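# Hang scaffold bracket on post ring at red-marked hole

## Task

Mount the scaffold bracket on the post's ring at the hole marked red. Its jaws must be fully seated on the ring, and its wedge must be driven down through that same hole until it stops. At the end the bracket must be supported only by the ring: not touching the table or any other object, with its tube sticking straight outward from the post. The post is loose on the table and must be left upright at its original spot. Nothing may depend on the robot still holding it once the work is over.

## Robot and tools

Robot and cameras. Two arms, left_arm and right_arm, each with seven joints and a two-finger gripper. Three cameras, each giving 896x504 images: cam_high (overview), cam_left_wrist and cam_right_wrist. Unless you pass "pictures": false, every execute_actions result comes with all three images, in that order.

Frame. Positions in results use one shared frame for both arms. Its origin lies on the table surface midway between the arms; +z is up, +x points outward across the table, and left_arm sits toward +y. The arm names do not correspond to the left or right side of any picture. Printed hand positions are approximate and get less accurate the farther an arm reaches.

execute_actions. Argument "actions" is a list holding one item or nothing. An empty list sends no command and just reports the state. A motion item is {"rows": [...], "steps": n}: between 1 and 15 rows, n up to 15 (default 15), each step lasting 1/30 s. Row k is used on step k; if steps outnumber rows, the final row keeps being used. A wait item is {"steps": n} with n up to 300; it returns once n steps have elapsed since the previous result, and your reply time eats into that count. A refused call moves nothing.

Row layout. Each row is a single flat list of 16 numbers covering both arms, always all 16 even if one arm should stay still: left_arm waist, shoulder, upper arm roll, elbow, forearm roll, wrist pitch, wrist roll, opening, then the same eight for right_arm. Joint entries are absolute target angles in radians, on the same scale printed under Joint positions, not offsets from the current angle. To keep an arm still, repeat its current angles. Stated ranges per arm: waist -6.283 to 6.283, shoulder -2.059 to 2.094, upper arm roll -6.283 to 6.283, elbow -0.192 to 3.927, forearm roll -6.283 to 6.283, wrist pitch -1.693 to 3.142, wrist roll -6.283 to 6.283. Actual stops may differ by up to 0.010 rad either way. A call is rejected when some target exceeds a range end by over 0.010 rad and is also beyond that joint's last reported angle. Targets past the true stop are clipped to it, and a "joint sent to its limit" line may appear (possibly about an earlier action); its absence does not prove there is more travel. Opening is an absolute command from -1 (closed) to +1 (fully open).

Motion behaviour. Joint targets move at most 3.14 rad/s, take 0.16 s to get up to speed, and all joints of one arm are timed to arrive together. Each step, a joint's sent target stays within 0.623 rad of its measured angle, and if the targets would place the gripper over 70 mm from where it is measured to be, the whole arm's targets are pulled back toward the measured angles. So large moves need several calls or waits. Between calls the arms keep heading for the last row sent, until they have nearly stopped (slow or blocked counts as stopped) or a HELD step occurs; after that only a new action pushes further, though fingers finish opening or closing.

Gripper geometry. Fingers point along the gripper's +z axis and separate along its y axis. end_effector_position is the point between the pads when closed, roughly 2 cm short of the fingertips; closing pushes the tips about 10 mm further along +z.

Gripping. grip_measured is the measured finger opening on the command scale. To hold something, keep commanding an opening well below grip_measured; the bigger the gap, the stronger the squeeze (up to about 24 N per pad for objects up to about 6 cm wide, some grippers less). Commanding -1 applies full force to parts about half a millimetre thick or more. Echoing grip_measured still presses lightly; wide parts may slip. Closing fast can hit harder, occasionally forcing the fingers open.

Reading results. State line per arm: end_effector_position (m), end_effector_quat_wxyz, linear and angular velocity (m/s, rad/s). Joint positions and Joint velocities: one block per arm, joints in column order (rad, rad/s) then finger-pad gap (m, m/s; 0.084 m is fully open). "joint command not followed": a clearance check altered or blocked some joint targets; the rest of the row still ran. HELD marks steps where your row was not, or only partly, sent. MOTOR HOT appears from 65 °C; at 80 °C an OVER-TEMPERATURE FAULT brakes that arm until it cools. Holding loads heats motors even while idle. A torque fault (contact torque reaching a load limit) stops the arm, backs the joint off, holds 10 s and drops the rest of the call. Load limits in N m: waist 45, shoulder 45, upper arm roll 27, elbow 27, forearm roll 27, wrist pitch 18, wrist roll 18; held weight counts.

zoom_image: {"camera": one of cam_high, cam_left_wrist, cam_right_wrist, "region": [x0, y0, x1, y1]} in pixels of that camera's latest full image, origin top-left, region no larger than 504 by 504. It gives a finer view and moves nothing.

show_instructions: no arguments; displays this scene's reference pages (5 images). Moves nothing, no camera images.

finished_scene: {"scene": n} with the number of the current scene. Final and irreversible; the result states whether the goal was met, and the goal must still hold afterwards. Replying without any tool call ends everything.

Cautions. Never push or knock anything off the table. Keep the arms from striking or pressing on each other. Avoid drops, slips, slams, hard impacts and forceful shoving; the post is free-standing, so handle it gently and leave it upright where it began. Brief external tugs on held parts or nudges to loose objects can happen, so check the images before releasing.

Each tool is called after "Emit:" by a JSON object that holds its "op" and its "data".

Reference images:

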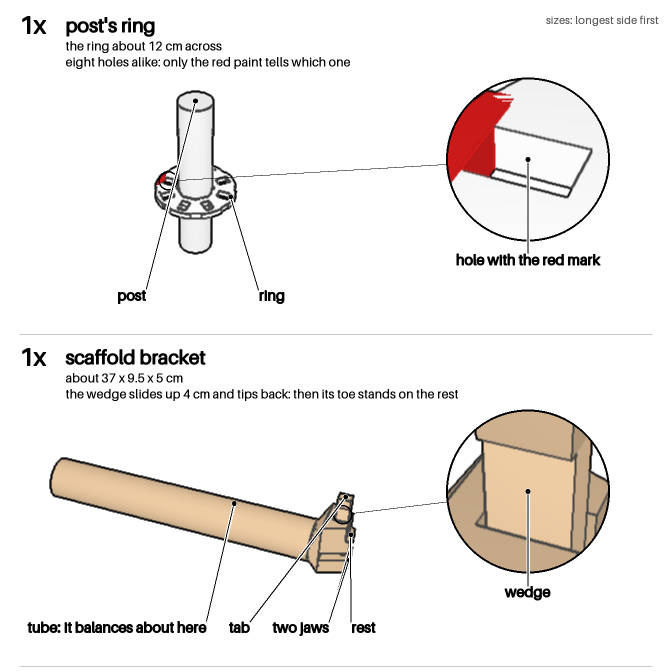

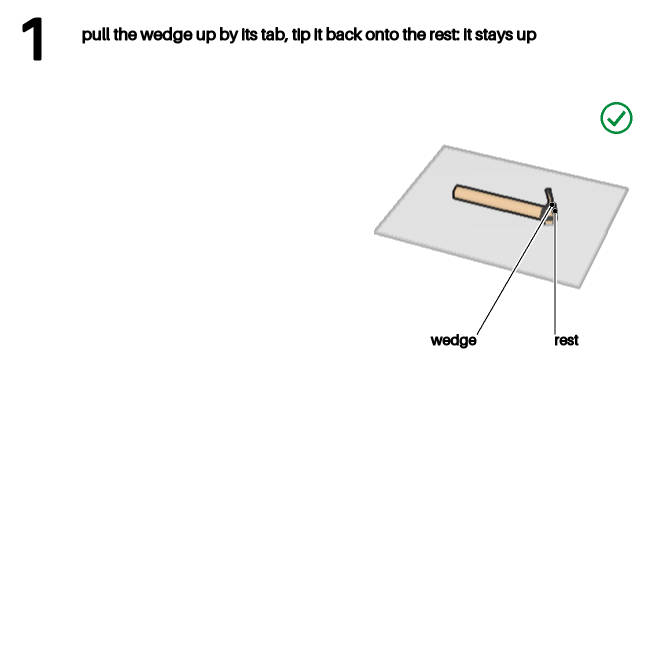

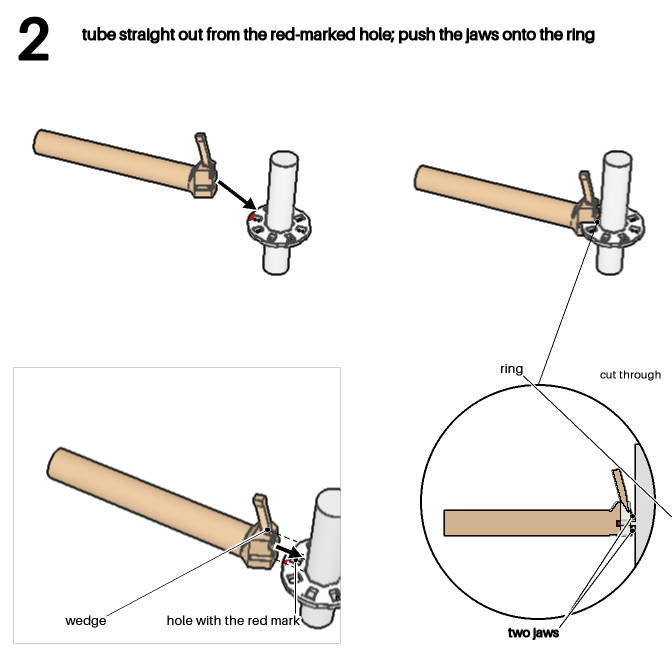

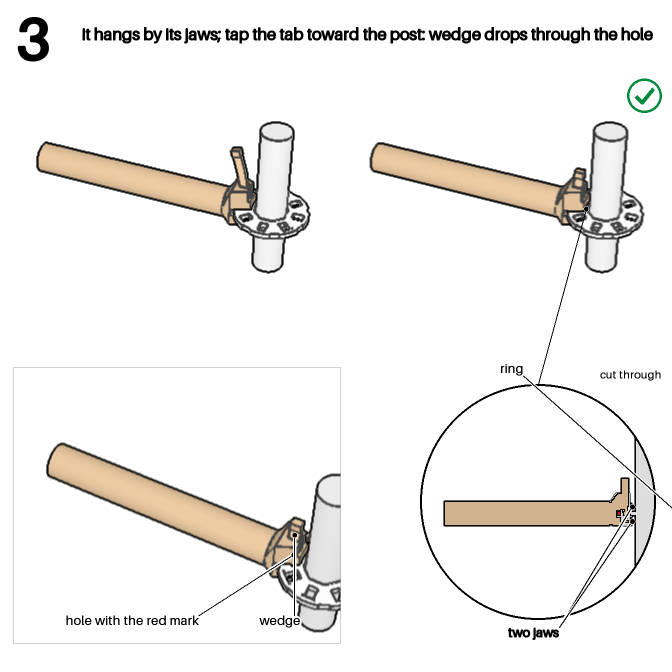

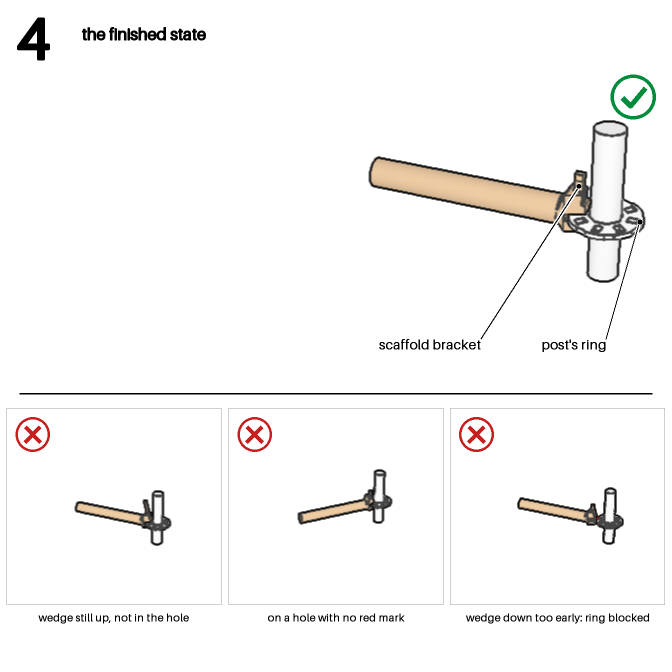

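## Session

Emit:
{"op": "execute_actions", "data": {"actions": []}}

Scene clock: 0.00 s of 7800.00 s.
left_arm: end_effector_position=(+0.8273, +0.3552, +0.3132) grip_measured=+1.00 end_effector_quat_wxyz=(+0.597, -0.086, +0.770, +0.210) end_effector_velocity=(-0.000, -0.000, -0.000) end_effector_angular_velocity=(+0.000, +0.001, -0.000) | right_arm: end_effector_position=(+0.0434, +0.1666, +0.3777) grip_measured=+1.00 end_effector_quat_wxyz=(-0.176, +0.858, +0.467, +0.124) end_effector_velocity=(+0.000, -0.000, +0.000) end_effector_angular_velocity=(+0.000, -0.001, +0.001)
Joint positions: left_arm=[-0.234  0.924  0.013  2.209  1.623  0.597  1.584  0.084] | right_arm=[ 1.305  0.012  0.015  1.402 -0.003  0.956  0.464  0.084]
Joint velocities: left_arm=[-0.  0. -0. -0.  0.  0.  0. -0.] | right_arm=[-0.001 -0.001  0.    -0.    -0.    -0.    -0.002 -0.   ]
Motor temperatures (°C, as the motors report them): left_arm=[36 34 37 36 35 38 33] | right_arm=[35 35 38 37 35 32 34]

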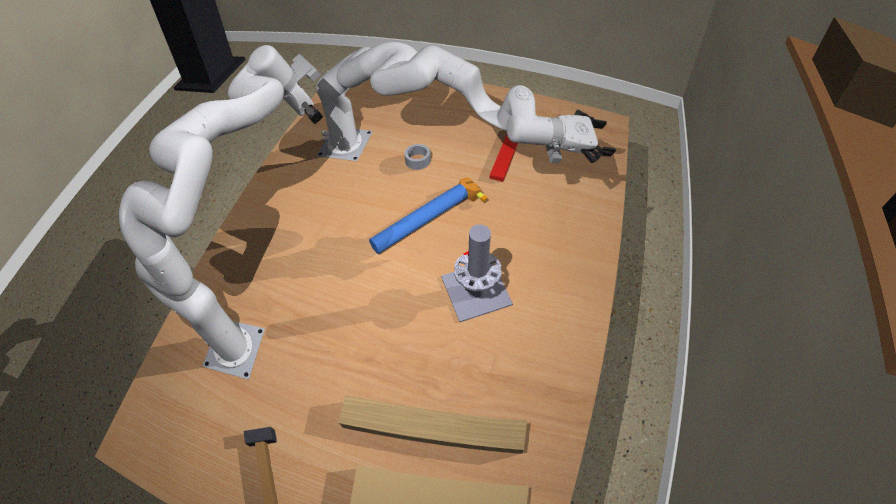

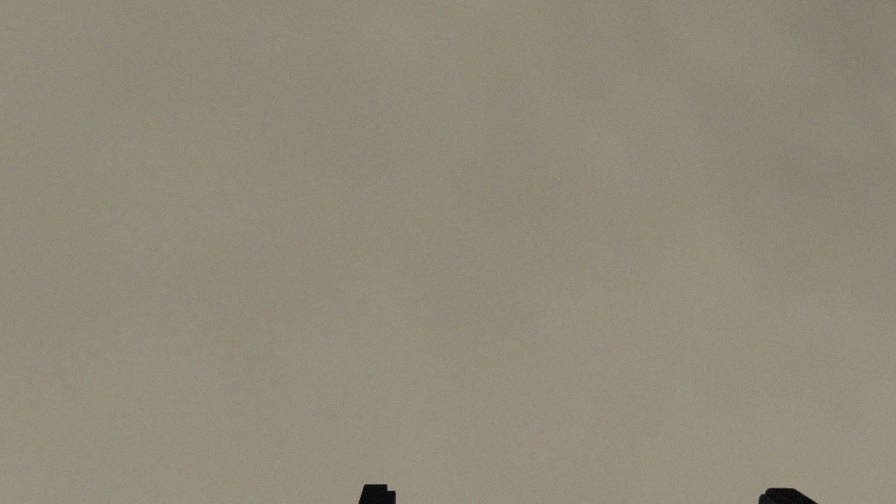

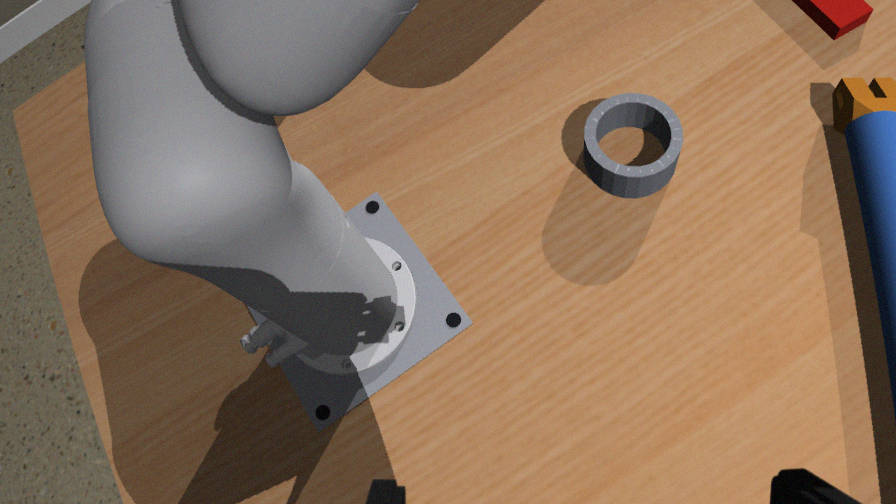

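Emit:
{"op": "zoom_image", "data": {"camera": "cam_high", "region": [340, 130, 560, 340]}}

Emit:
{"op": "zoom_image", "data": {"camera": "cam_right_wrist", "region": [696, 0, 896, 200]}}

Region (340, 130, 560, 340) of cam_high's 896x504 image, scaled by 2.291, with more detail than that image has; it fills the top 481 rows of this view, and the rest is white.

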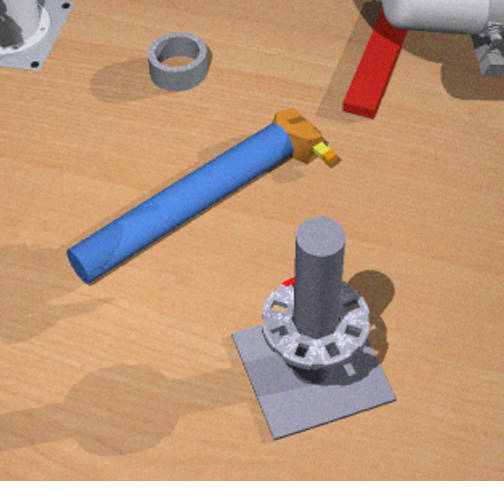

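Region (696, 0, 896, 200) of cam_right_wrist's 896x504 image, scaled by 2.520, with more detail than that image has.

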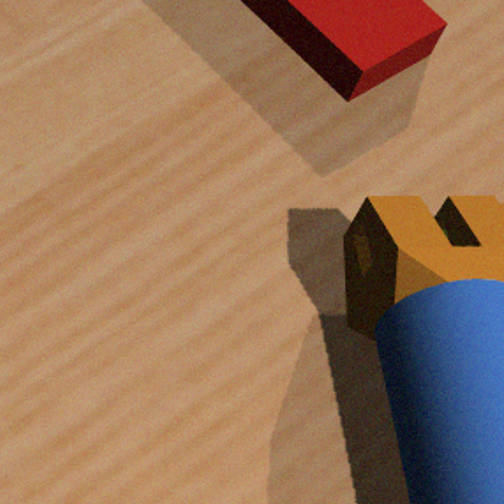

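Emit:
{"op": "execute_actions", "data": {"actions": [{"rows": [[0.2, -0.2, 0, 1.5, 0, 1.7, 0, 1, 0.8, 0.1, 0, 1.8, 0, 1.7, 0, 1]], "steps": 15}], "pictures": false}}

Emit:
{"op": "execute_actions", "data": {"actions": [{"steps": 60}]}}

Scene clock: 105.17 s of 7800.00 s.
left_arm: end_effector_position=(+0.7453, +0.5520, +0.3623) grip_measured=+1.00 end_effector_quat_wxyz=(+0.543, -0.419, +0.698, +0.206) end_effector_velocity=(-0.293, +0.381, +0.140) end_effector_angular_velocity=(-0.896, -0.519, +1.378) | right_arm: end_effector_position=(+0.2003, +0.0742, +0.4023) grip_measured=+1.00 end_effector_quat_wxyz=(-0.055, +0.883, +0.461, +0.071) end_effector_velocity=(+0.307, -0.313, +0.066) end_effector_angular_velocity=(-0.668, +0.172, -0.095)
Joint positions: left_arm=[-0.075  0.658  0.009  1.958  1.355  0.864  1.316  0.084] | right_arm=[ 0.997  0.066  0.005  1.644 -0.001  1.398  0.182  0.084]
Joint velocities: left_arm=[ 0.327 -0.69  -0.009 -0.537 -0.688  0.686 -0.686 -0.   ] | right_arm=[-0.747  0.131 -0.021  0.588  0.003  1.136 -0.685  0.   ]
Motor temperatures (°C, as the motors report them): left_arm=[36 37 37 41 35 38 33] | right_arm=[35 36 38 42 35 33 34]
Steps of this call (steps 1 to 90: nothing new was sent; then 101.67 s passed at rest; steps 91 to 105: all 15 steps of this action). Readings (joint positions):
91: left_arm=[-0.234 0.924 0.013 2.209 1.623 0.597 1.584] | right_arm=[1.304 0.012 0.015 1.402 -0.003 0.956 0.464]
92: left_arm=[-0.233 0.921 0.012 2.204 1.618 0.601 1.579] | right_arm=[1.302 0.012 0.015 1.404 -0.003 0.961 0.461]
94: left_arm=[-0.215 0.891 0.007 2.168 1.585 0.633 1.545] | right_arm=[1.273 0.019 0.021 1.429 -0.002 1.003 0.430]
98: left_arm=[-0.158 0.810 0.011 2.093 1.507 0.712 1.468] | right_arm=[1.170 0.035 0.010 1.508 -0.002 1.134 0.341]
105: the state above

Scene clock: 107.17 s of 7800.00 s.
left_arm: end_effector_position=(+0.3534, +0.5213, +0.4341) grip_measured=+1.00 end_effector_quat_wxyz=(-0.000, +0.991, +0.132, -0.000) end_effector_velocity=(+0.000, -0.000, -0.000) end_effector_angular_velocity=(-0.000, +0.000, -0.001) | right_arm: end_effector_position=(+0.2658, -0.0173, +0.4228) grip_measured=+1.00 end_effector_quat_wxyz=(+0.000, +0.891, +0.454, +0.000) end_effector_velocity=(+0.000, -0.000, +0.000) end_effector_angular_velocity=(+0.001, -0.001, +0.001)
Joint positions: left_arm=[ 0.2   -0.2    0.     1.5    0.     1.7    0.     0.084] | right_arm=[0.8   0.1   0.    1.8   0.    1.7   0.    0.084]
Joint velocities: left_arm=[-0.    -0.    -0.001 -0.001 -0.    -0.    -0.    -0.   ] | right_arm=[-0.001 -0.001  0.001 -0.    -0.001 -0.    -0.001  0.   ]
Motor temperatures (°C, as the motors report them): left_arm=[36 37 37 41 35 38 33] | right_arm=[35 36 38 42 35 33 34]
Steps of this call (steps 1 to 60: the robot went on to your last target). Readings (joint positions):
1: left_arm=[-0.065 0.635 0.009 1.940 1.332 0.887 1.293] | right_arm=[0.972 0.070 0.004 1.664 -0.001 1.436 0.159]
2: left_arm=[-0.054 0.611 0.009 1.923 1.308 0.911 1.270] | right_arm=[0.947 0.074 0.004 1.683 -0.001 1.474 0.136]
4: left_arm=[-0.034 0.563 0.008 1.889 1.260 0.960 1.221] | right_arm=[0.897 0.083 0.002 1.723 -0.001 1.551 0.089]
8: left_arm=[0.004 0.461 0.007 1.827 1.158 1.061 1.119] | right_arm=[0.819 0.095 -0.004 1.783 -0.001 1.665 0.021]
60: the state above
All arms were judged still, so your last target was given up. Only a new action makes them travel on or press farther. Fingers that are still opening or closing keep moving.

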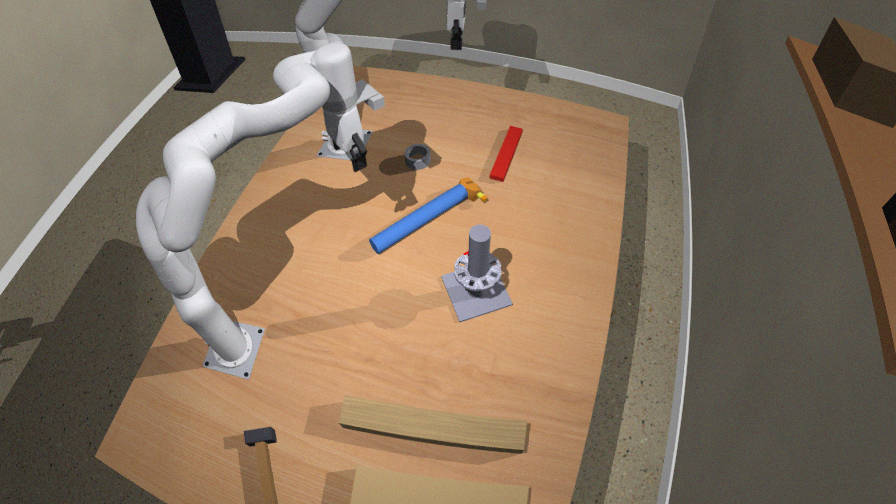

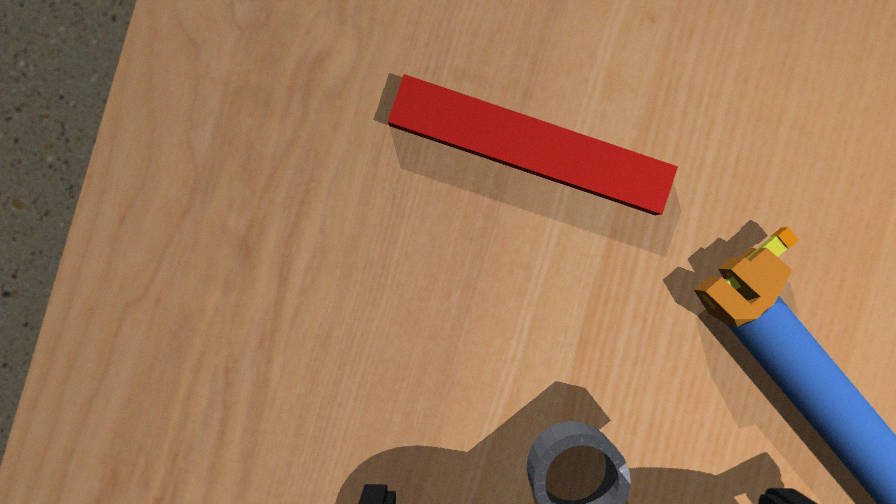

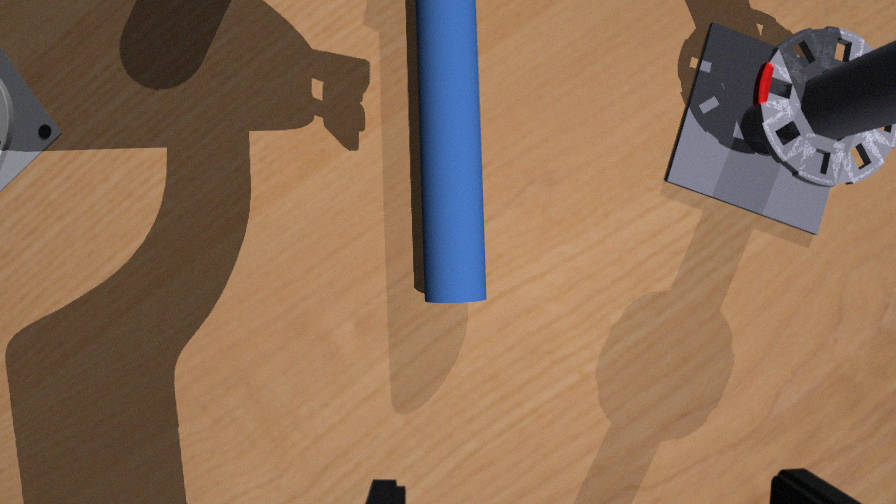

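Emit:
{"op": "execute_actions", "data": {"actions": [{"rows": [[0.2, -0.2, 0, 1.5, 0, 1.7, 0, 1, 0.845, 0.588, 0, 1.503, 0, 0.565, 0, 1]], "steps": 15}], "pictures": false}}

Emit:
{"op": "execute_actions", "data": {"actions": [{"steps": 45}]}}

Scene clock: 227.67 s of 7800.00 s.
left_arm: end_effector_position=(+0.3534, +0.5213, +0.4341) grip_measured=+1.00 end_effector_quat_wxyz=(+0.000, +0.991, +0.132, +0.000) end_effector_velocity=(-0.000, -0.000, -0.000) end_effector_angular_velocity=(-0.000, +0.000, -0.001) | right_arm: end_effector_position=(+0.3070, +0.0614, +0.2595) grip_measured=+1.00 end_effector_quat_wxyz=(-0.000, +0.886, +0.464, +0.000) end_effector_velocity=(+0.098, +0.193, -0.365) end_effector_angular_velocity=(+0.278, -0.194, +0.051)
Joint positions: left_arm=[ 0.2   -0.2    0.     1.5    0.     1.7   -0.     0.084] | right_arm=[ 0.822  0.344  0.     1.652 -0.     1.307  0.     0.084]
Joint velocities: left_arm=[-0.001  0.     0.001 -0.    -0.     0.     0.001  0.   ] | right_arm=[ 0.051  0.549 -0.    -0.332 -0.001 -1.22  -0.     0.   ]
Motor temperatures (°C, as the motors report them): left_arm=[36 35 37 41 35 38 33] | right_arm=[35 36 38 42 35 33 34]
Steps of this call (steps 1 to 90: nothing new was sent; then 117.00 s passed at rest; steps 91 to 105: all 15 steps of this action). Readings (joint positions):
91: left_arm=[0.200 -0.200 -0.000 1.500 0.000 1.700 0.000] | right_arm=[0.800 0.100 -0.000 1.800 -0.000 1.700 -0.000]
92: left_arm=[0.200 -0.200 0.000 1.500 0.000 1.700 0.000] | right_arm=[0.800 0.102 -0.000 1.799 -0.000 1.695 -0.000]
94: left_arm=[0.200 -0.200 -0.000 1.500 0.000 1.700 0.000] | right_arm=[0.803 0.125 -0.001 1.787 -0.000 1.656 -0.000]
98: left_arm=[0.200 -0.200 0.000 1.500 -0.000 1.700 0.000] | right_arm=[0.810 0.211 0.000 1.731 -0.000 1.548 0.000]
105: the state above

Scene clock: 229.17 s of 7800.00 s.
left_arm: end_effector_position=(+0.3534, +0.5213, +0.4341) grip_measured=+1.00 end_effector_quat_wxyz=(+0.000, +0.991, +0.132, -0.000) end_effector_velocity=(-0.000, -0.000, -0.001) end_effector_angular_velocity=(-0.001, +0.002, -0.001) | right_arm: end_effector_position=(+0.3555, +0.1583, +0.1241) grip_measured=+1.00 end_effector_quat_wxyz=(-0.082, +0.867, +0.466, +0.153) end_effector_velocity=(-0.001, +0.000, -0.000) end_effector_angular_velocity=(-0.001, +0.000, +0.000)
Joint positions: left_arm=[ 0.2   -0.2    0.     1.5   -0.     1.7    0.     0.084] | right_arm=[ 0.845  0.588 -0.     1.503 -0.     0.565 -0.     0.084]
Joint velocities: left_arm=[ 0.    -0.    -0.    -0.002 -0.     0.     0.001 -0.   ] | right_arm=[ 0.001  0.001  0.     0.    -0.001  0.     0.001  0.   ]
Motor temperatures (°C, as the motors report them): left_arm=[36 35 37 41 35 38 33] | right_arm=[35 36 38 42 35 33 34]
Steps of this call (steps 1 to 45: the robot went on to your last target). Readings (joint positions):
1: left_arm=[0.200 -0.200 -0.000 1.500 -0.000 1.700 0.000] | right_arm=[0.824 0.362 0.000 1.640 -0.000 1.265 0.000]
2: left_arm=[0.200 -0.200 -0.000 1.500 0.000 1.700 0.000] | right_arm=[0.826 0.380 0.000 1.629 -0.000 1.220 0.000]
4: left_arm=[0.200 -0.200 -0.000 1.500 -0.000 1.700 0.000] | right_arm=[0.829 0.416 0.000 1.608 -0.000 1.121 0.000]
8: left_arm=[0.200 -0.200 -0.000 1.500 0.000 1.700 -0.000] | right_arm=[0.836 0.489 -0.000 1.564 0.000 0.884 0.000]
45: the state above
All arms were judged still, so your last target was given up. Only a new action makes them travel on or press farther. Fingers that are still opening or closing keep moving.

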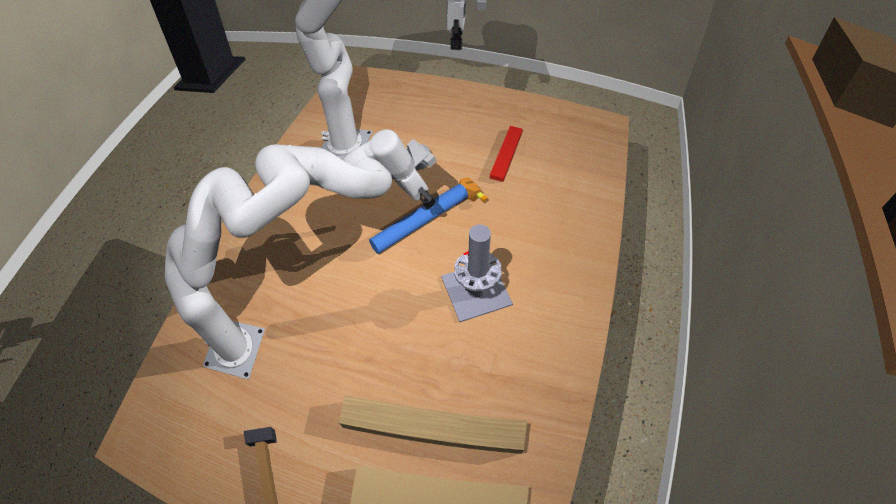

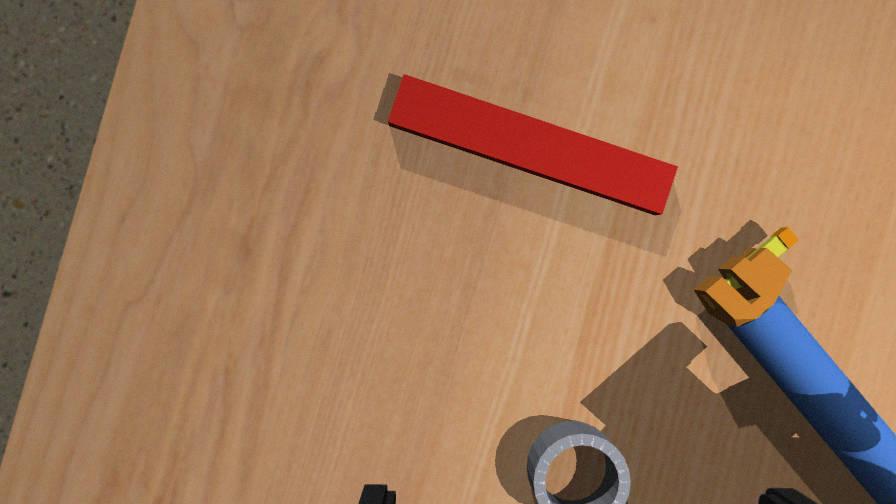

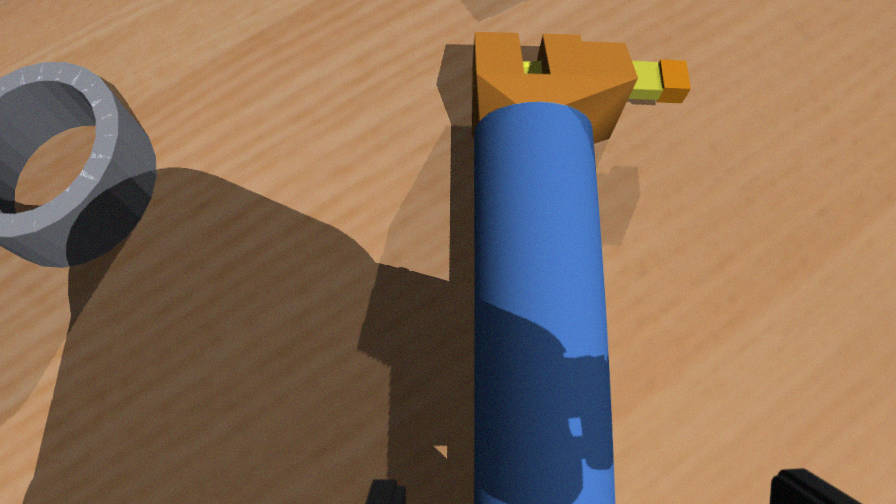

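Emit:
{"op": "execute_actions", "data": {"actions": [{"rows": [[0.2, -0.2, 0, 1.5, 0, 1.7, 0, 1, 0.845, 0.60, 0, 1.512, 0, 0.562, 0, 1],[0.2, -0.2, 0, 1.5, 0, 1.7, 0, 1, 0.845, 0.62, 0, 1.528, 0, 0.558, 0, 1],[0.2, -0.2, 0, 1.5, 0, 1.7, 0, 1, 0.845, 0.64, 0, 1.544, 0, 0.554, 0, 1],[0.2, -0.2, 0, 1.5, 0, 1.7, 0, 1, 0.845, 0.66, 0, 1.56, 0, 0.55, 0, 1],[0.2, -0.2, 0, 1.5, 0, 1.7, 0, 1, 0.845, 0.68, 0, 1.576, 0, 0.546, 0, 1],[0.2, -0.2, 0, 1.5, 0, 1.7, 0, 1, 0.845, 0.70, 0, 1.592, 0, 0.542, 0, 1],[0.2, -0.2, 0, 1.5, 0, 1.7, 0, 1, 0.845, 0.72, 0, 1.608, 0, 0.538, 0, 1],[0.2, -0.2, 0, 1.5, 0, 1.7, 0, 1, 0.845, 0.74, 0, 1.624, 0, 0.534, 0, 1],[0.2, -0.2, 0, 1.5, 0, 1.7, 0, 1, 0.845, 0.76, 0, 1.639, 0, 0.529, 0, 1],[0.2, -0.2, 0, 1.5, 0, 1.7, 0, 1, 0.845, 0.78, 0, 1.655, 0, 0.525, 0, 1],[0.2, -0.2, 0, 1.5, 0, 1.7, 0, 1, 0.845, 0.80, 0, 1.671, 0, 0.521, 0, 1],[0.2, -0.2, 0, 1.5, 0, 1.7, 0, 1, 0.845, 0.82, 0, 1.687, 0, 0.517, 0, 1],[0.2, -0.2, 0, 1.5, 0, 1.7, 0, 1, 0.845, 0.835, 0, 1.699, 0, 0.514, 0, 1],[0.2, -0.2, 0, 1.5, 0, 1.7, 0, 1, 0.845, 0.845, 0, 1.707, 0, 0.512, 0, 1],[0.2, -0.2, 0, 1.5, 0, 1.7, 0, 1, 0.845, 0.85, 0, 1.711, 0, 0.511, 0, 1]], "steps": 15}], "pictures": false}}

Emit:
{"op": "execute_actions", "data": {"actions": [{"steps": 15}]}}

Scene clock: 274.27 s of 7800.00 s.
left_arm: end_effector_position=(+0.3534, +0.5213, +0.4341) grip_measured=+1.00 end_effector_quat_wxyz=(+0.000, +0.991, +0.132, +0.000) end_effector_velocity=(+0.000, -0.001, -0.000) end_effector_angular_velocity=(-0.000, +0.000, -0.002) | right_arm: end_effector_position=(+0.3743, +0.1868, +0.0588) grip_measured=+1.00 end_effector_quat_wxyz=(-0.082, +0.867, +0.467, +0.153) end_effector_velocity=(+0.030, +0.047, -0.163) end_effector_angular_velocity=(-0.021, +0.016, -0.002)
Joint positions: left_arm=[ 0.2   -0.2   -0.     1.5   -0.     1.7   -0.     0.084] | right_arm=[0.845 0.808 0.    1.676 0.    0.52  0.    0.084]
Joint velocities: left_arm=[-0.001 -0.    -0.001 -0.    -0.     0.     0.    -0.   ] | right_arm=[ 0.     0.491  0.001  0.371  0.    -0.094  0.003 -0.   ]
Motor temperatures (°C, as the motors report them): left_arm=[36 35 37 41 35 38 33] | right_arm=[35 37 38 42 35 33 34]
Steps of this call (steps 1 to 90: nothing new was sent; then 41.60 s passed at rest; steps 91 to 105: all 15 steps of this action). Readings (joint positions):
91: left_arm=[0.200 -0.200 0.000 1.500 -0.000 1.700 -0.000] | right_arm=[0.845 0.588 -0.000 1.503 -0.000 0.565 -0.000]
92: left_arm=[0.200 -0.200 -0.000 1.500 -0.000 1.700 -0.000] | right_arm=[0.845 0.590 -0.000 1.505 -0.000 0.564 -0.000]
94: left_arm=[0.200 -0.200 -0.000 1.500 0.000 1.700 -0.000] | right_arm=[0.845 0.606 -0.000 1.521 0.000 0.560 -0.000]
98: left_arm=[0.200 -0.200 -0.000 1.500 -0.000 1.700 0.000] | right_arm=[0.845 0.674 0.000 1.571 0.000 0.547 0.000]
105: the state above

Scene clock: 274.77 s of 7800.00 s.
left_arm: end_effector_position=(+0.3534, +0.5213, +0.4341) grip_measured=+1.00 end_effector_quat_wxyz=(+0.000, +0.991, +0.132, +0.000) end_effector_velocity=(+0.000, -0.000, +0.000) end_effector_angular_velocity=(+0.001, -0.000, -0.001) | right_arm: end_effector_position=(+0.3776, +0.1918, +0.0467) grip_measured=+1.00 end_effector_quat_wxyz=(-0.083, +0.867, +0.466, +0.153) end_effector_velocity=(-0.000, -0.001, -0.003) end_effector_angular_velocity=(-0.002, +0.002, -0.002)
Joint positions: left_arm=[ 0.2   -0.2   -0.     1.5   -0.     1.7   -0.     0.084] | right_arm=[ 0.845  0.849 -0.     1.711 -0.     0.511 -0.     0.084]
Joint velocities: left_arm=[-0.     0.    -0.     0.     0.    -0.     0.001 -0.   ] | right_arm=[ 0.     0.004 -0.     0.001 -0.    -0.     0.002  0.   ]
Motor temperatures (°C, as the motors report them): left_arm=[36 35 37 41 35 38 33] | right_arm=[35 37 38 42 35 33 34]
Steps of this call (steps 1 to 15: the robot went on to your last target). Readings (joint positions):
1: left_arm=[0.200 -0.200 0.000 1.500 -0.000 1.700 -0.000] | right_arm=[0.845 0.823 0.000 1.687 -0.000 0.517 0.000]
2: left_arm=[0.200 -0.200 0.000 1.500 -0.000 1.700 -0.000] | right_arm=[0.845 0.833 0.000 1.694 -0.000 0.515 0.000]
4: left_arm=[0.200 -0.200 0.000 1.500 -0.000 1.700 0.000] | right_arm=[0.845 0.843 0.000 1.702 -0.000 0.513 -0.000]
8: left_arm=[0.200 -0.200 -0.000 1.500 -0.000 1.700 -0.000] | right_arm=[0.845 0.847 -0.000 1.710 0.000 0.511 0.000]
15: the state above

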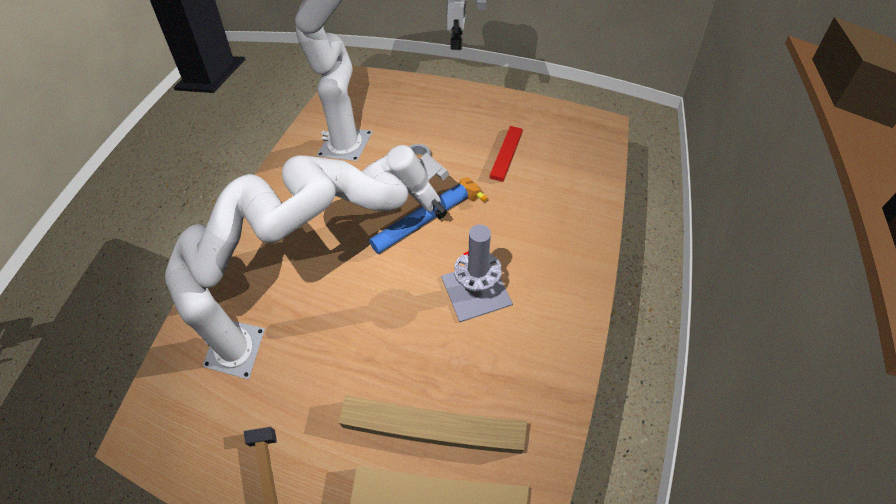

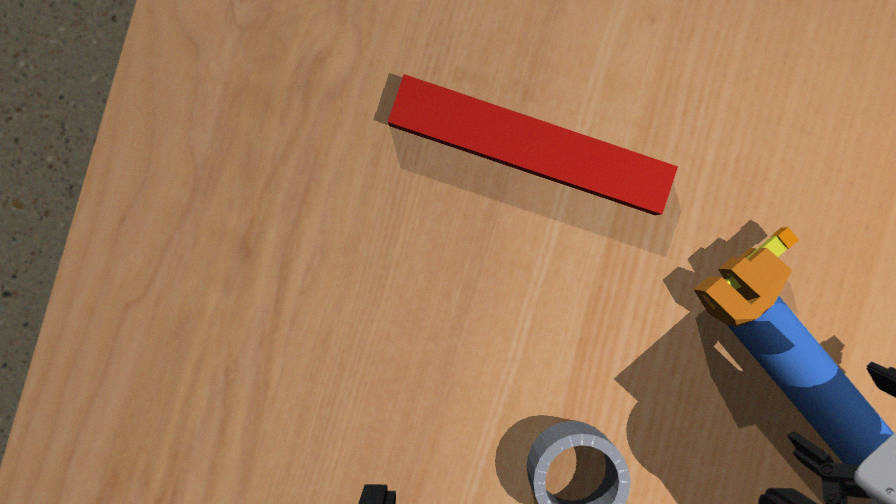

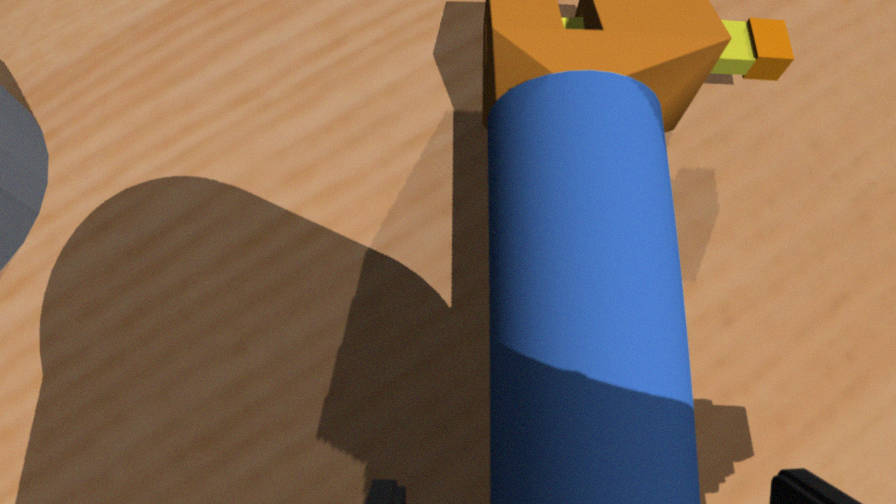

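Emit:
{"op": "execute_actions", "data": {"actions": [{"rows": [[0.2, -0.2, 0, 1.5, 0, 1.7, 0, 1, 0.843, 0.856, 0, 1.716, 0, 0.510, 0, 1],[0.2, -0.2, 0, 1.5, 0, 1.7, 0, 1, 0.843, 0.862, 0, 1.721, 0, 0.509, 0, 1],[0.2, -0.2, 0, 1.5, 0, 1.7, 0, 1, 0.843, 0.868, 0, 1.725, 0, 0.507, 0, 1],[0.2, -0.2, 0, 1.5, 0, 1.7, 0, 1, 0.843, 0.874, 0, 1.730, 0, 0.506, 0, 1],[0.2, -0.2, 0, 1.5, 0, 1.7, 0, 1, 0.843, 0.880, 0, 1.735, 0, 0.505, 0, 1],[0.2, -0.2, 0, 1.5, 0, 1.7, 0, 1, 0.843, 0.884, 0, 1.738, 0, 0.504, 0, 1]], "steps": 15}]}}

Scene clock: 287.73 s of 7800.00 s.
left_arm: end_effector_position=(+0.3534, +0.5213, +0.4341) grip_measured=+1.00 end_effector_quat_wxyz=(+0.000, +0.991, +0.132, +0.000) end_effector_velocity=(+0.000, -0.000, +0.001) end_effector_angular_velocity=(+0.000, -0.001, -0.001) | right_arm: end_effector_position=(+0.3810, +0.1944, +0.0360) grip_measured=+1.00 end_effector_quat_wxyz=(-0.083, +0.868, +0.466, +0.154) end_effector_velocity=(+0.002, +0.002, +0.003) end_effector_angular_velocity=(+0.006, -0.005, -0.000)
Joint positions: left_arm=[ 0.2   -0.2   -0.     1.5    0.     1.7   -0.     0.084] | right_arm=[0.843 0.883 0.    1.738 0.    0.504 0.    0.084]
Joint velocities: left_arm=[-0.    -0.    -0.001  0.001 -0.     0.    -0.     0.   ] | right_arm=[-0.001  0.001 -0.001  0.007  0.    -0.001 -0.001 -0.   ]
Motor temperatures (°C, as the motors report them): left_arm=[36 35 37 41 35 38 33] | right_arm=[35 37 38 42 35 33 34]
Steps of this call (steps 1 to 15: the robot went on to your last target; steps 16 to 90: nothing new was sent; then 9.47 s passed at rest; steps 91 to 105: all 15 steps of this action). Readings (joint positions):
91: left_arm=[0.200 -0.200 -0.000 1.500 -0.000 1.700 0.000] | right_arm=[0.845 0.850 0.000 1.711 -0.000 0.511 -0.000]
92: left_arm=[0.200 -0.200 0.000 1.500 0.000 1.700 -0.000] | right_arm=[0.845 0.851 0.000 1.712 -0.000 0.511 -0.000]
94: left_arm=[0.200 -0.200 -0.000 1.500 -0.000 1.700 0.000] | right_arm=[0.844 0.858 0.000 1.719 0.000 0.509 -0.000]
98: left_arm=[0.200 -0.200 0.000 1.500 0.000 1.700 -0.000] | right_arm=[0.843 0.878 -0.000 1.732 0.000 0.506 0.000]
105: the state above

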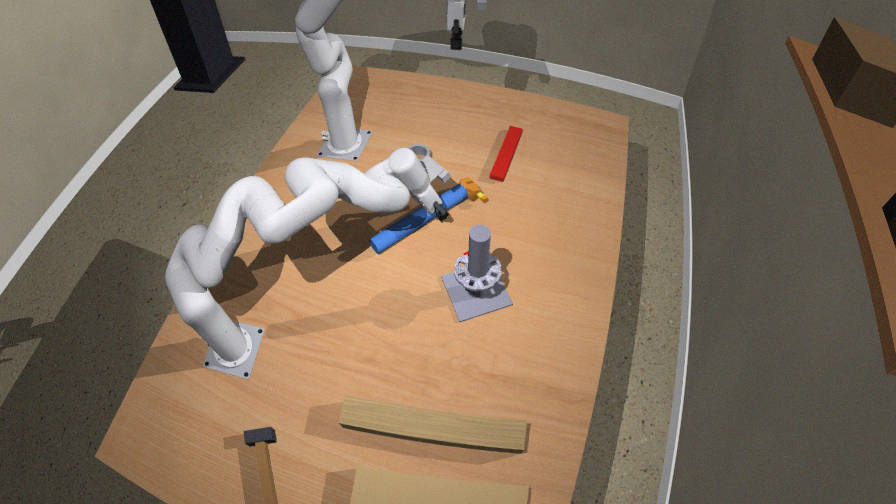

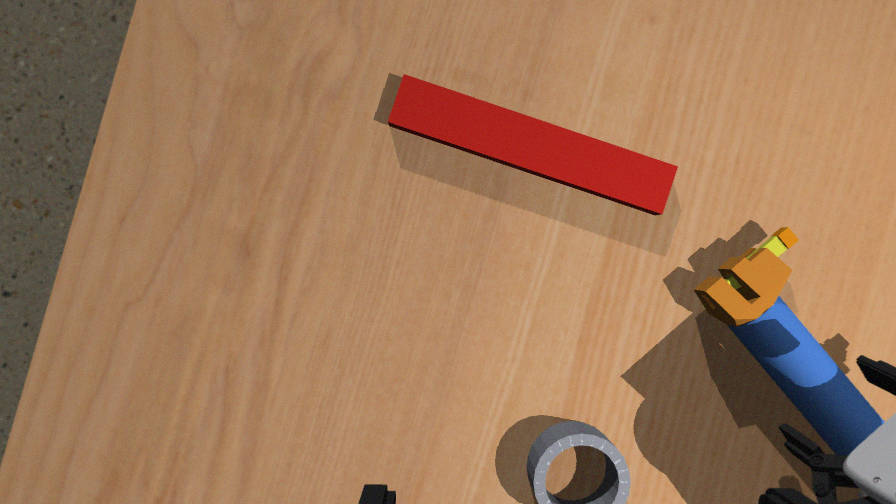

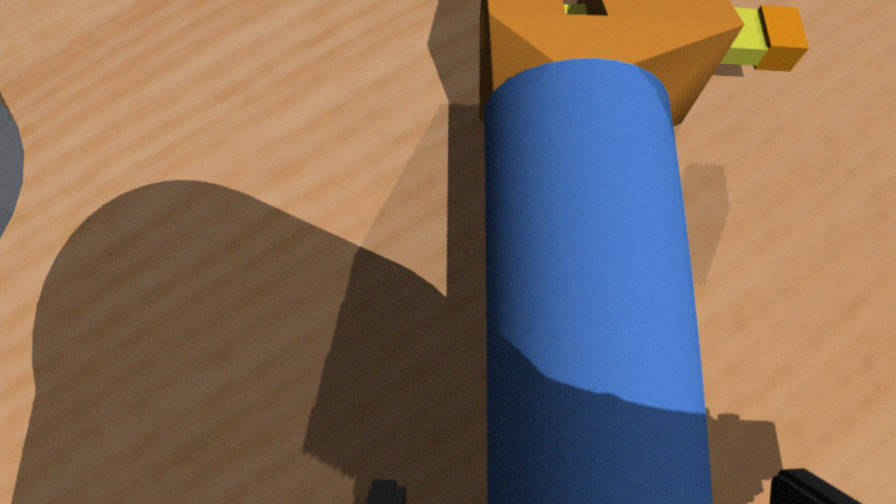

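Emit:
{"op": "execute_actions", "data": {"actions": [{"rows": [[0.2, -0.2, 0, 1.5, 0, 1.7, 0, 1, 0.843, 0.888, 0, 1.741, 0, 0.503, 0, 0.9],[0.2, -0.2, 0, 1.5, 0, 1.7, 0, 1, 0.843, 0.888, 0, 1.741, 0, 0.503, 0, 0.8],[0.2, -0.2, 0, 1.5, 0, 1.7, 0, 1, 0.843, 0.888, 0, 1.741, 0, 0.503, 0, 0.7],[0.2, -0.2, 0, 1.5, 0, 1.7, 0, 1, 0.843, 0.888, 0, 1.741, 0, 0.503, 0, 0.6],[0.2, -0.2, 0, 1.5, 0, 1.7, 0, 1, 0.843, 0.888, 0, 1.741, 0, 0.503, 0, 0.5],[0.2, -0.2, 0, 1.5, 0, 1.7, 0, 1, 0.843, 0.888, 0, 1.741, 0, 0.503, 0, 0.42],[0.2, -0.2, 0, 1.5, 0, 1.7, 0, 1, 0.843, 0.888, 0, 1.741, 0, 0.503, 0, 0.35],[0.2, -0.2, 0, 1.5, 0, 1.7, 0, 1, 0.843, 0.888, 0, 1.741, 0, 0.503, 0, 0.3],[0.2, -0.2, 0, 1.5, 0, 1.7, 0, 1, 0.843, 0.888, 0, 1.741, 0, 0.503, 0, 0.25],[0.2, -0.2, 0, 1.5, 0, 1.7, 0, 1, 0.843, 0.888, 0, 1.741, 0, 0.503, 0, 0.2],[0.2, -0.2, 0, 1.5, 0, 1.7, 0, 1, 0.843, 0.888, 0, 1.741, 0, 0.503, 0, 0.15],[0.2, -0.2, 0, 1.5, 0, 1.7, 0, 1, 0.843, 0.888, 0, 1.741, 0, 0.503, 0, 0.1],[0.2, -0.2, 0, 1.5, 0, 1.7, 0, 1, 0.843, 0.888, 0, 1.741, 0, 0.503, 0, 0.05],[0.2, -0.2, 0, 1.5, 0, 1.7, 0, 1, 0.843, 0.888, 0, 1.741, 0, 0.503, 0, 0.0],[0.2, -0.2, 0, 1.5, 0, 1.7, 0, 1, 0.843, 0.888, 0, 1.741, 0, 0.503, 0, -0.05]], "steps": 15}], "pictures": false}}

Emit:
{"op": "execute_actions", "data": {"actions": [{"rows": [[0.2, -0.2, 0, 1.5, 0, 1.7, 0, 1, 0.843, 0.888, 0, 1.741, 0, 0.503, 0, -0.1],[0.2, -0.2, 0, 1.5, 0, 1.7, 0, 1, 0.843, 0.888, 0, 1.741, 0, 0.503, 0, -0.15],[0.2, -0.2, 0, 1.5, 0, 1.7, 0, 1, 0.843, 0.888, 0, 1.741, 0, 0.503, 0, -0.2],[0.2, -0.2, 0, 1.5, 0, 1.7, 0, 1, 0.843, 0.888, 0, 1.741, 0, 0.503, 0, -0.3],[0.2, -0.2, 0, 1.5, 0, 1.7, 0, 1, 0.843, 0.888, 0, 1.741, 0, 0.503, 0, -0.4],[0.2, -0.2, 0, 1.5, 0, 1.7, 0, 1, 0.843, 0.888, 0, 1.741, 0, 0.503, 0, -0.5],[0.2, -0.2, 0, 1.5, 0, 1.7, 0, 1, 0.843, 0.888, 0, 1.741, 0, 0.503, 0, -0.6],[0.2, -0.2, 0, 1.5, 0, 1.7, 0, 1, 0.843, 0.888, 0, 1.741, 0, 0.503, 0, -0.7],[0.2, -0.2, 0, 1.5, 0, 1.7, 0, 1, 0.843, 0.888, 0, 1.741, 0, 0.503, 0, -0.8],[0.2, -0.2, 0, 1.5, 0, 1.7, 0, 1, 0.843, 0.888, 0, 1.741, 0, 0.503, 0, -0.9],[0.2, -0.2, 0, 1.5, 0, 1.7, 0, 1, 0.843, 0.888, 0, 1.741, 0, 0.503, 0, -1]], "steps": 15}]}}

Scene clock: 320.87 s of 7800.00 s.
left_arm: end_effector_position=(+0.3534, +0.5213, +0.4341) grip_measured=+1.00 end_effector_quat_wxyz=(+0.000, +0.991, +0.132, +0.000) end_effector_velocity=(-0.000, +0.000, -0.000) end_effector_angular_velocity=(-0.000, +0.000, +0.001) | right_arm: end_effector_position=(+0.3820, +0.1941, +0.0344) grip_measured=+0.13 end_effector_quat_wxyz=(-0.082, +0.868, +0.465, +0.154) end_effector_velocity=(-0.000, +0.000, +0.000) end_effector_angular_velocity=(+0.000, -0.000, +0.001)
Joint positions: left_arm=[ 0.2   -0.2    0.     1.5   -0.     1.7    0.     0.084] | right_arm=[ 0.842  0.888 -0.001  1.741  0.     0.503  0.     0.05 ]
Joint velocities: left_arm=[ 0. -0.  0. -0. -0. -0. -0. -0.] | right_arm=[ 0. -0.  0. -0. -0. -0. -0. -0.]
Motor temperatures (°C, as the motors report them): left_arm=[36 35 37 41 35 38 33] | right_arm=[35 38 38 42 35 33 34]
Steps of this call (steps 1 to 15: the robot went on to your last target; steps 16 to 90: nothing new was sent; then 29.63 s passed at rest; steps 91 to 105: all 15 steps of this action). Readings (joint positions):
91: left_arm=[0.200 -0.200 -0.000 1.500 0.000 1.700 0.000] | right_arm=[0.843 0.884 -0.000 1.738 -0.000 0.504 -0.000]
92: left_arm=[0.200 -0.200 -0.000 1.500 0.000 1.700 0.000] | right_arm=[0.843 0.885 -0.000 1.739 -0.000 0.504 -0.000]
94: left_arm=[0.200 -0.200 -0.000 1.500 -0.000 1.700 -0.000] | right_arm=[0.843 0.887 -0.000 1.740 0.000 0.503 0.000]
98: left_arm=[0.200 -0.200 -0.000 1.500 0.000 1.700 0.000] | right_arm=[0.843 0.888 0.000 1.741 -0.000 0.503 -0.000]
105: the state above

Scene clock: 321.37 s of 7800.00 s.
left_arm: end_effector_position=(+0.3534, +0.5213, +0.4341) grip_measured=+1.00 end_effector_quat_wxyz=(+0.000, +0.991, +0.132, -0.000) end_effector_velocity=(-0.000, +0.000, +0.000) end_effector_angular_velocity=(+0.000, -0.001, -0.000) | right_arm: end_effector_position=(+0.3818, +0.1943, +0.0343) grip_measured=+0.13 end_effector_quat_wxyz=(-0.082, +0.868, +0.465, +0.154) end_effector_velocity=(-0.001, +0.001, +0.000) end_effector_angular_velocity=(+0.001, +0.000, -0.000)
Joint positions: left_arm=[ 0.2   -0.2   -0.     1.5    0.     1.7    0.     0.084] | right_arm=[ 0.843  0.888 -0.001  1.741 -0.     0.503  0.     0.05 ]
Joint velocities: left_arm=[0.001 0.    0.    0.001 0.    0.    0.001 0.   ] | right_arm=[ 0.001 -0.     0.001  0.    -0.    -0.     0.002  0.   ]
Motor temperatures (°C, as the motors report them): left_arm=[36 35 37 41 35 38 33] | right_arm=[35 38 38 43 35 33 34]
Steps of this call (steps 1 to 15: all 15 steps of this action). Readings (joint positions):
1: left_arm=[0.200 -0.200 0.000 1.500 0.000 1.700 -0.000] | right_arm=[0.842 0.888 -0.001 1.741 0.000 0.503 0.000]
2: left_arm=[0.200 -0.200 -0.000 1.500 -0.000 1.700 -0.000] | right_arm=[0.842 0.888 -0.001 1.741 0.000 0.503 0.000]
4: left_arm=[0.200 -0.200 0.000 1.500 -0.000 1.700 -0.000] | right_arm=[0.843 0.888 -0.001 1.741 0.000 0.503 0.000]
8: left_arm=[0.200 -0.200 0.000 1.500 -0.000 1.700 0.000] | right_arm=[0.843 0.888 -0.001 1.741 -0.000 0.503 0.000]
15: the state above

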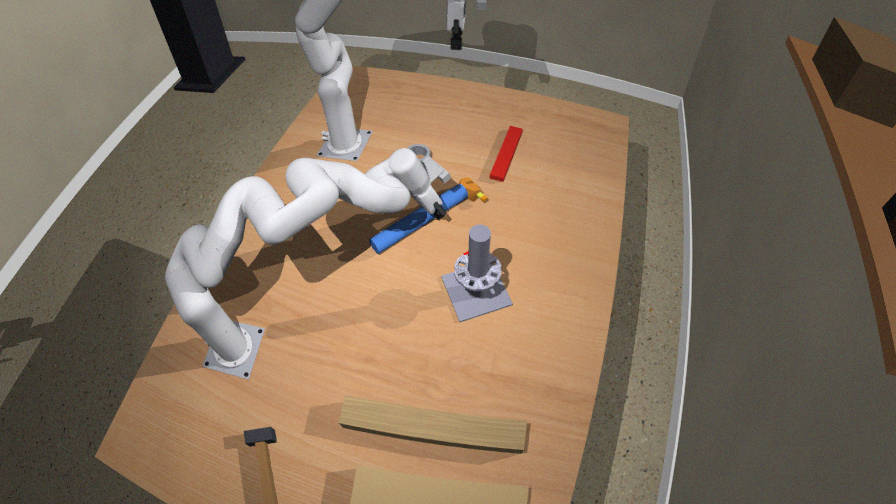

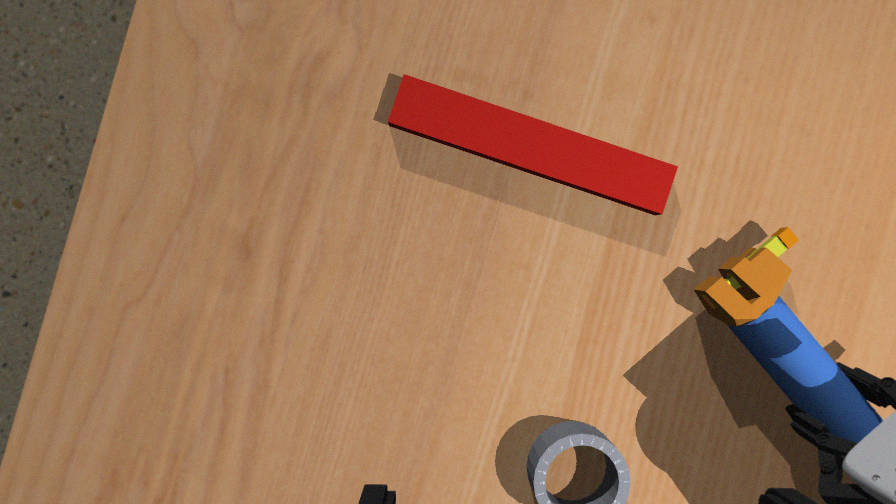

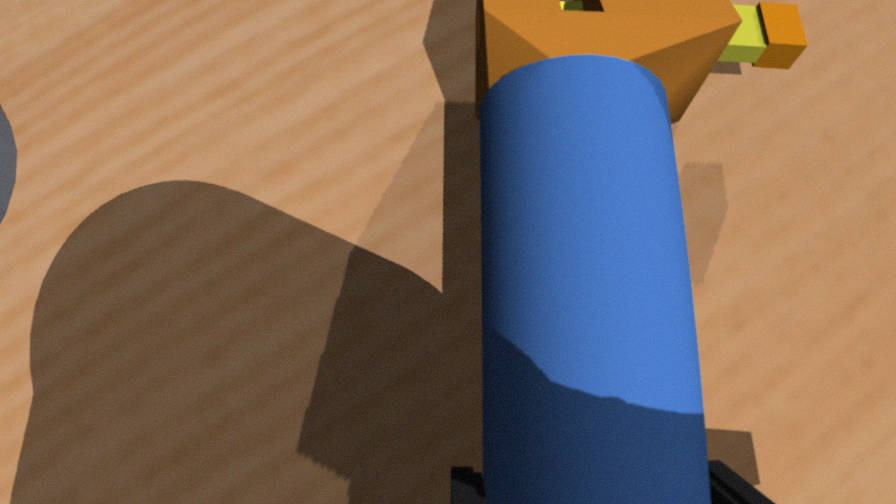

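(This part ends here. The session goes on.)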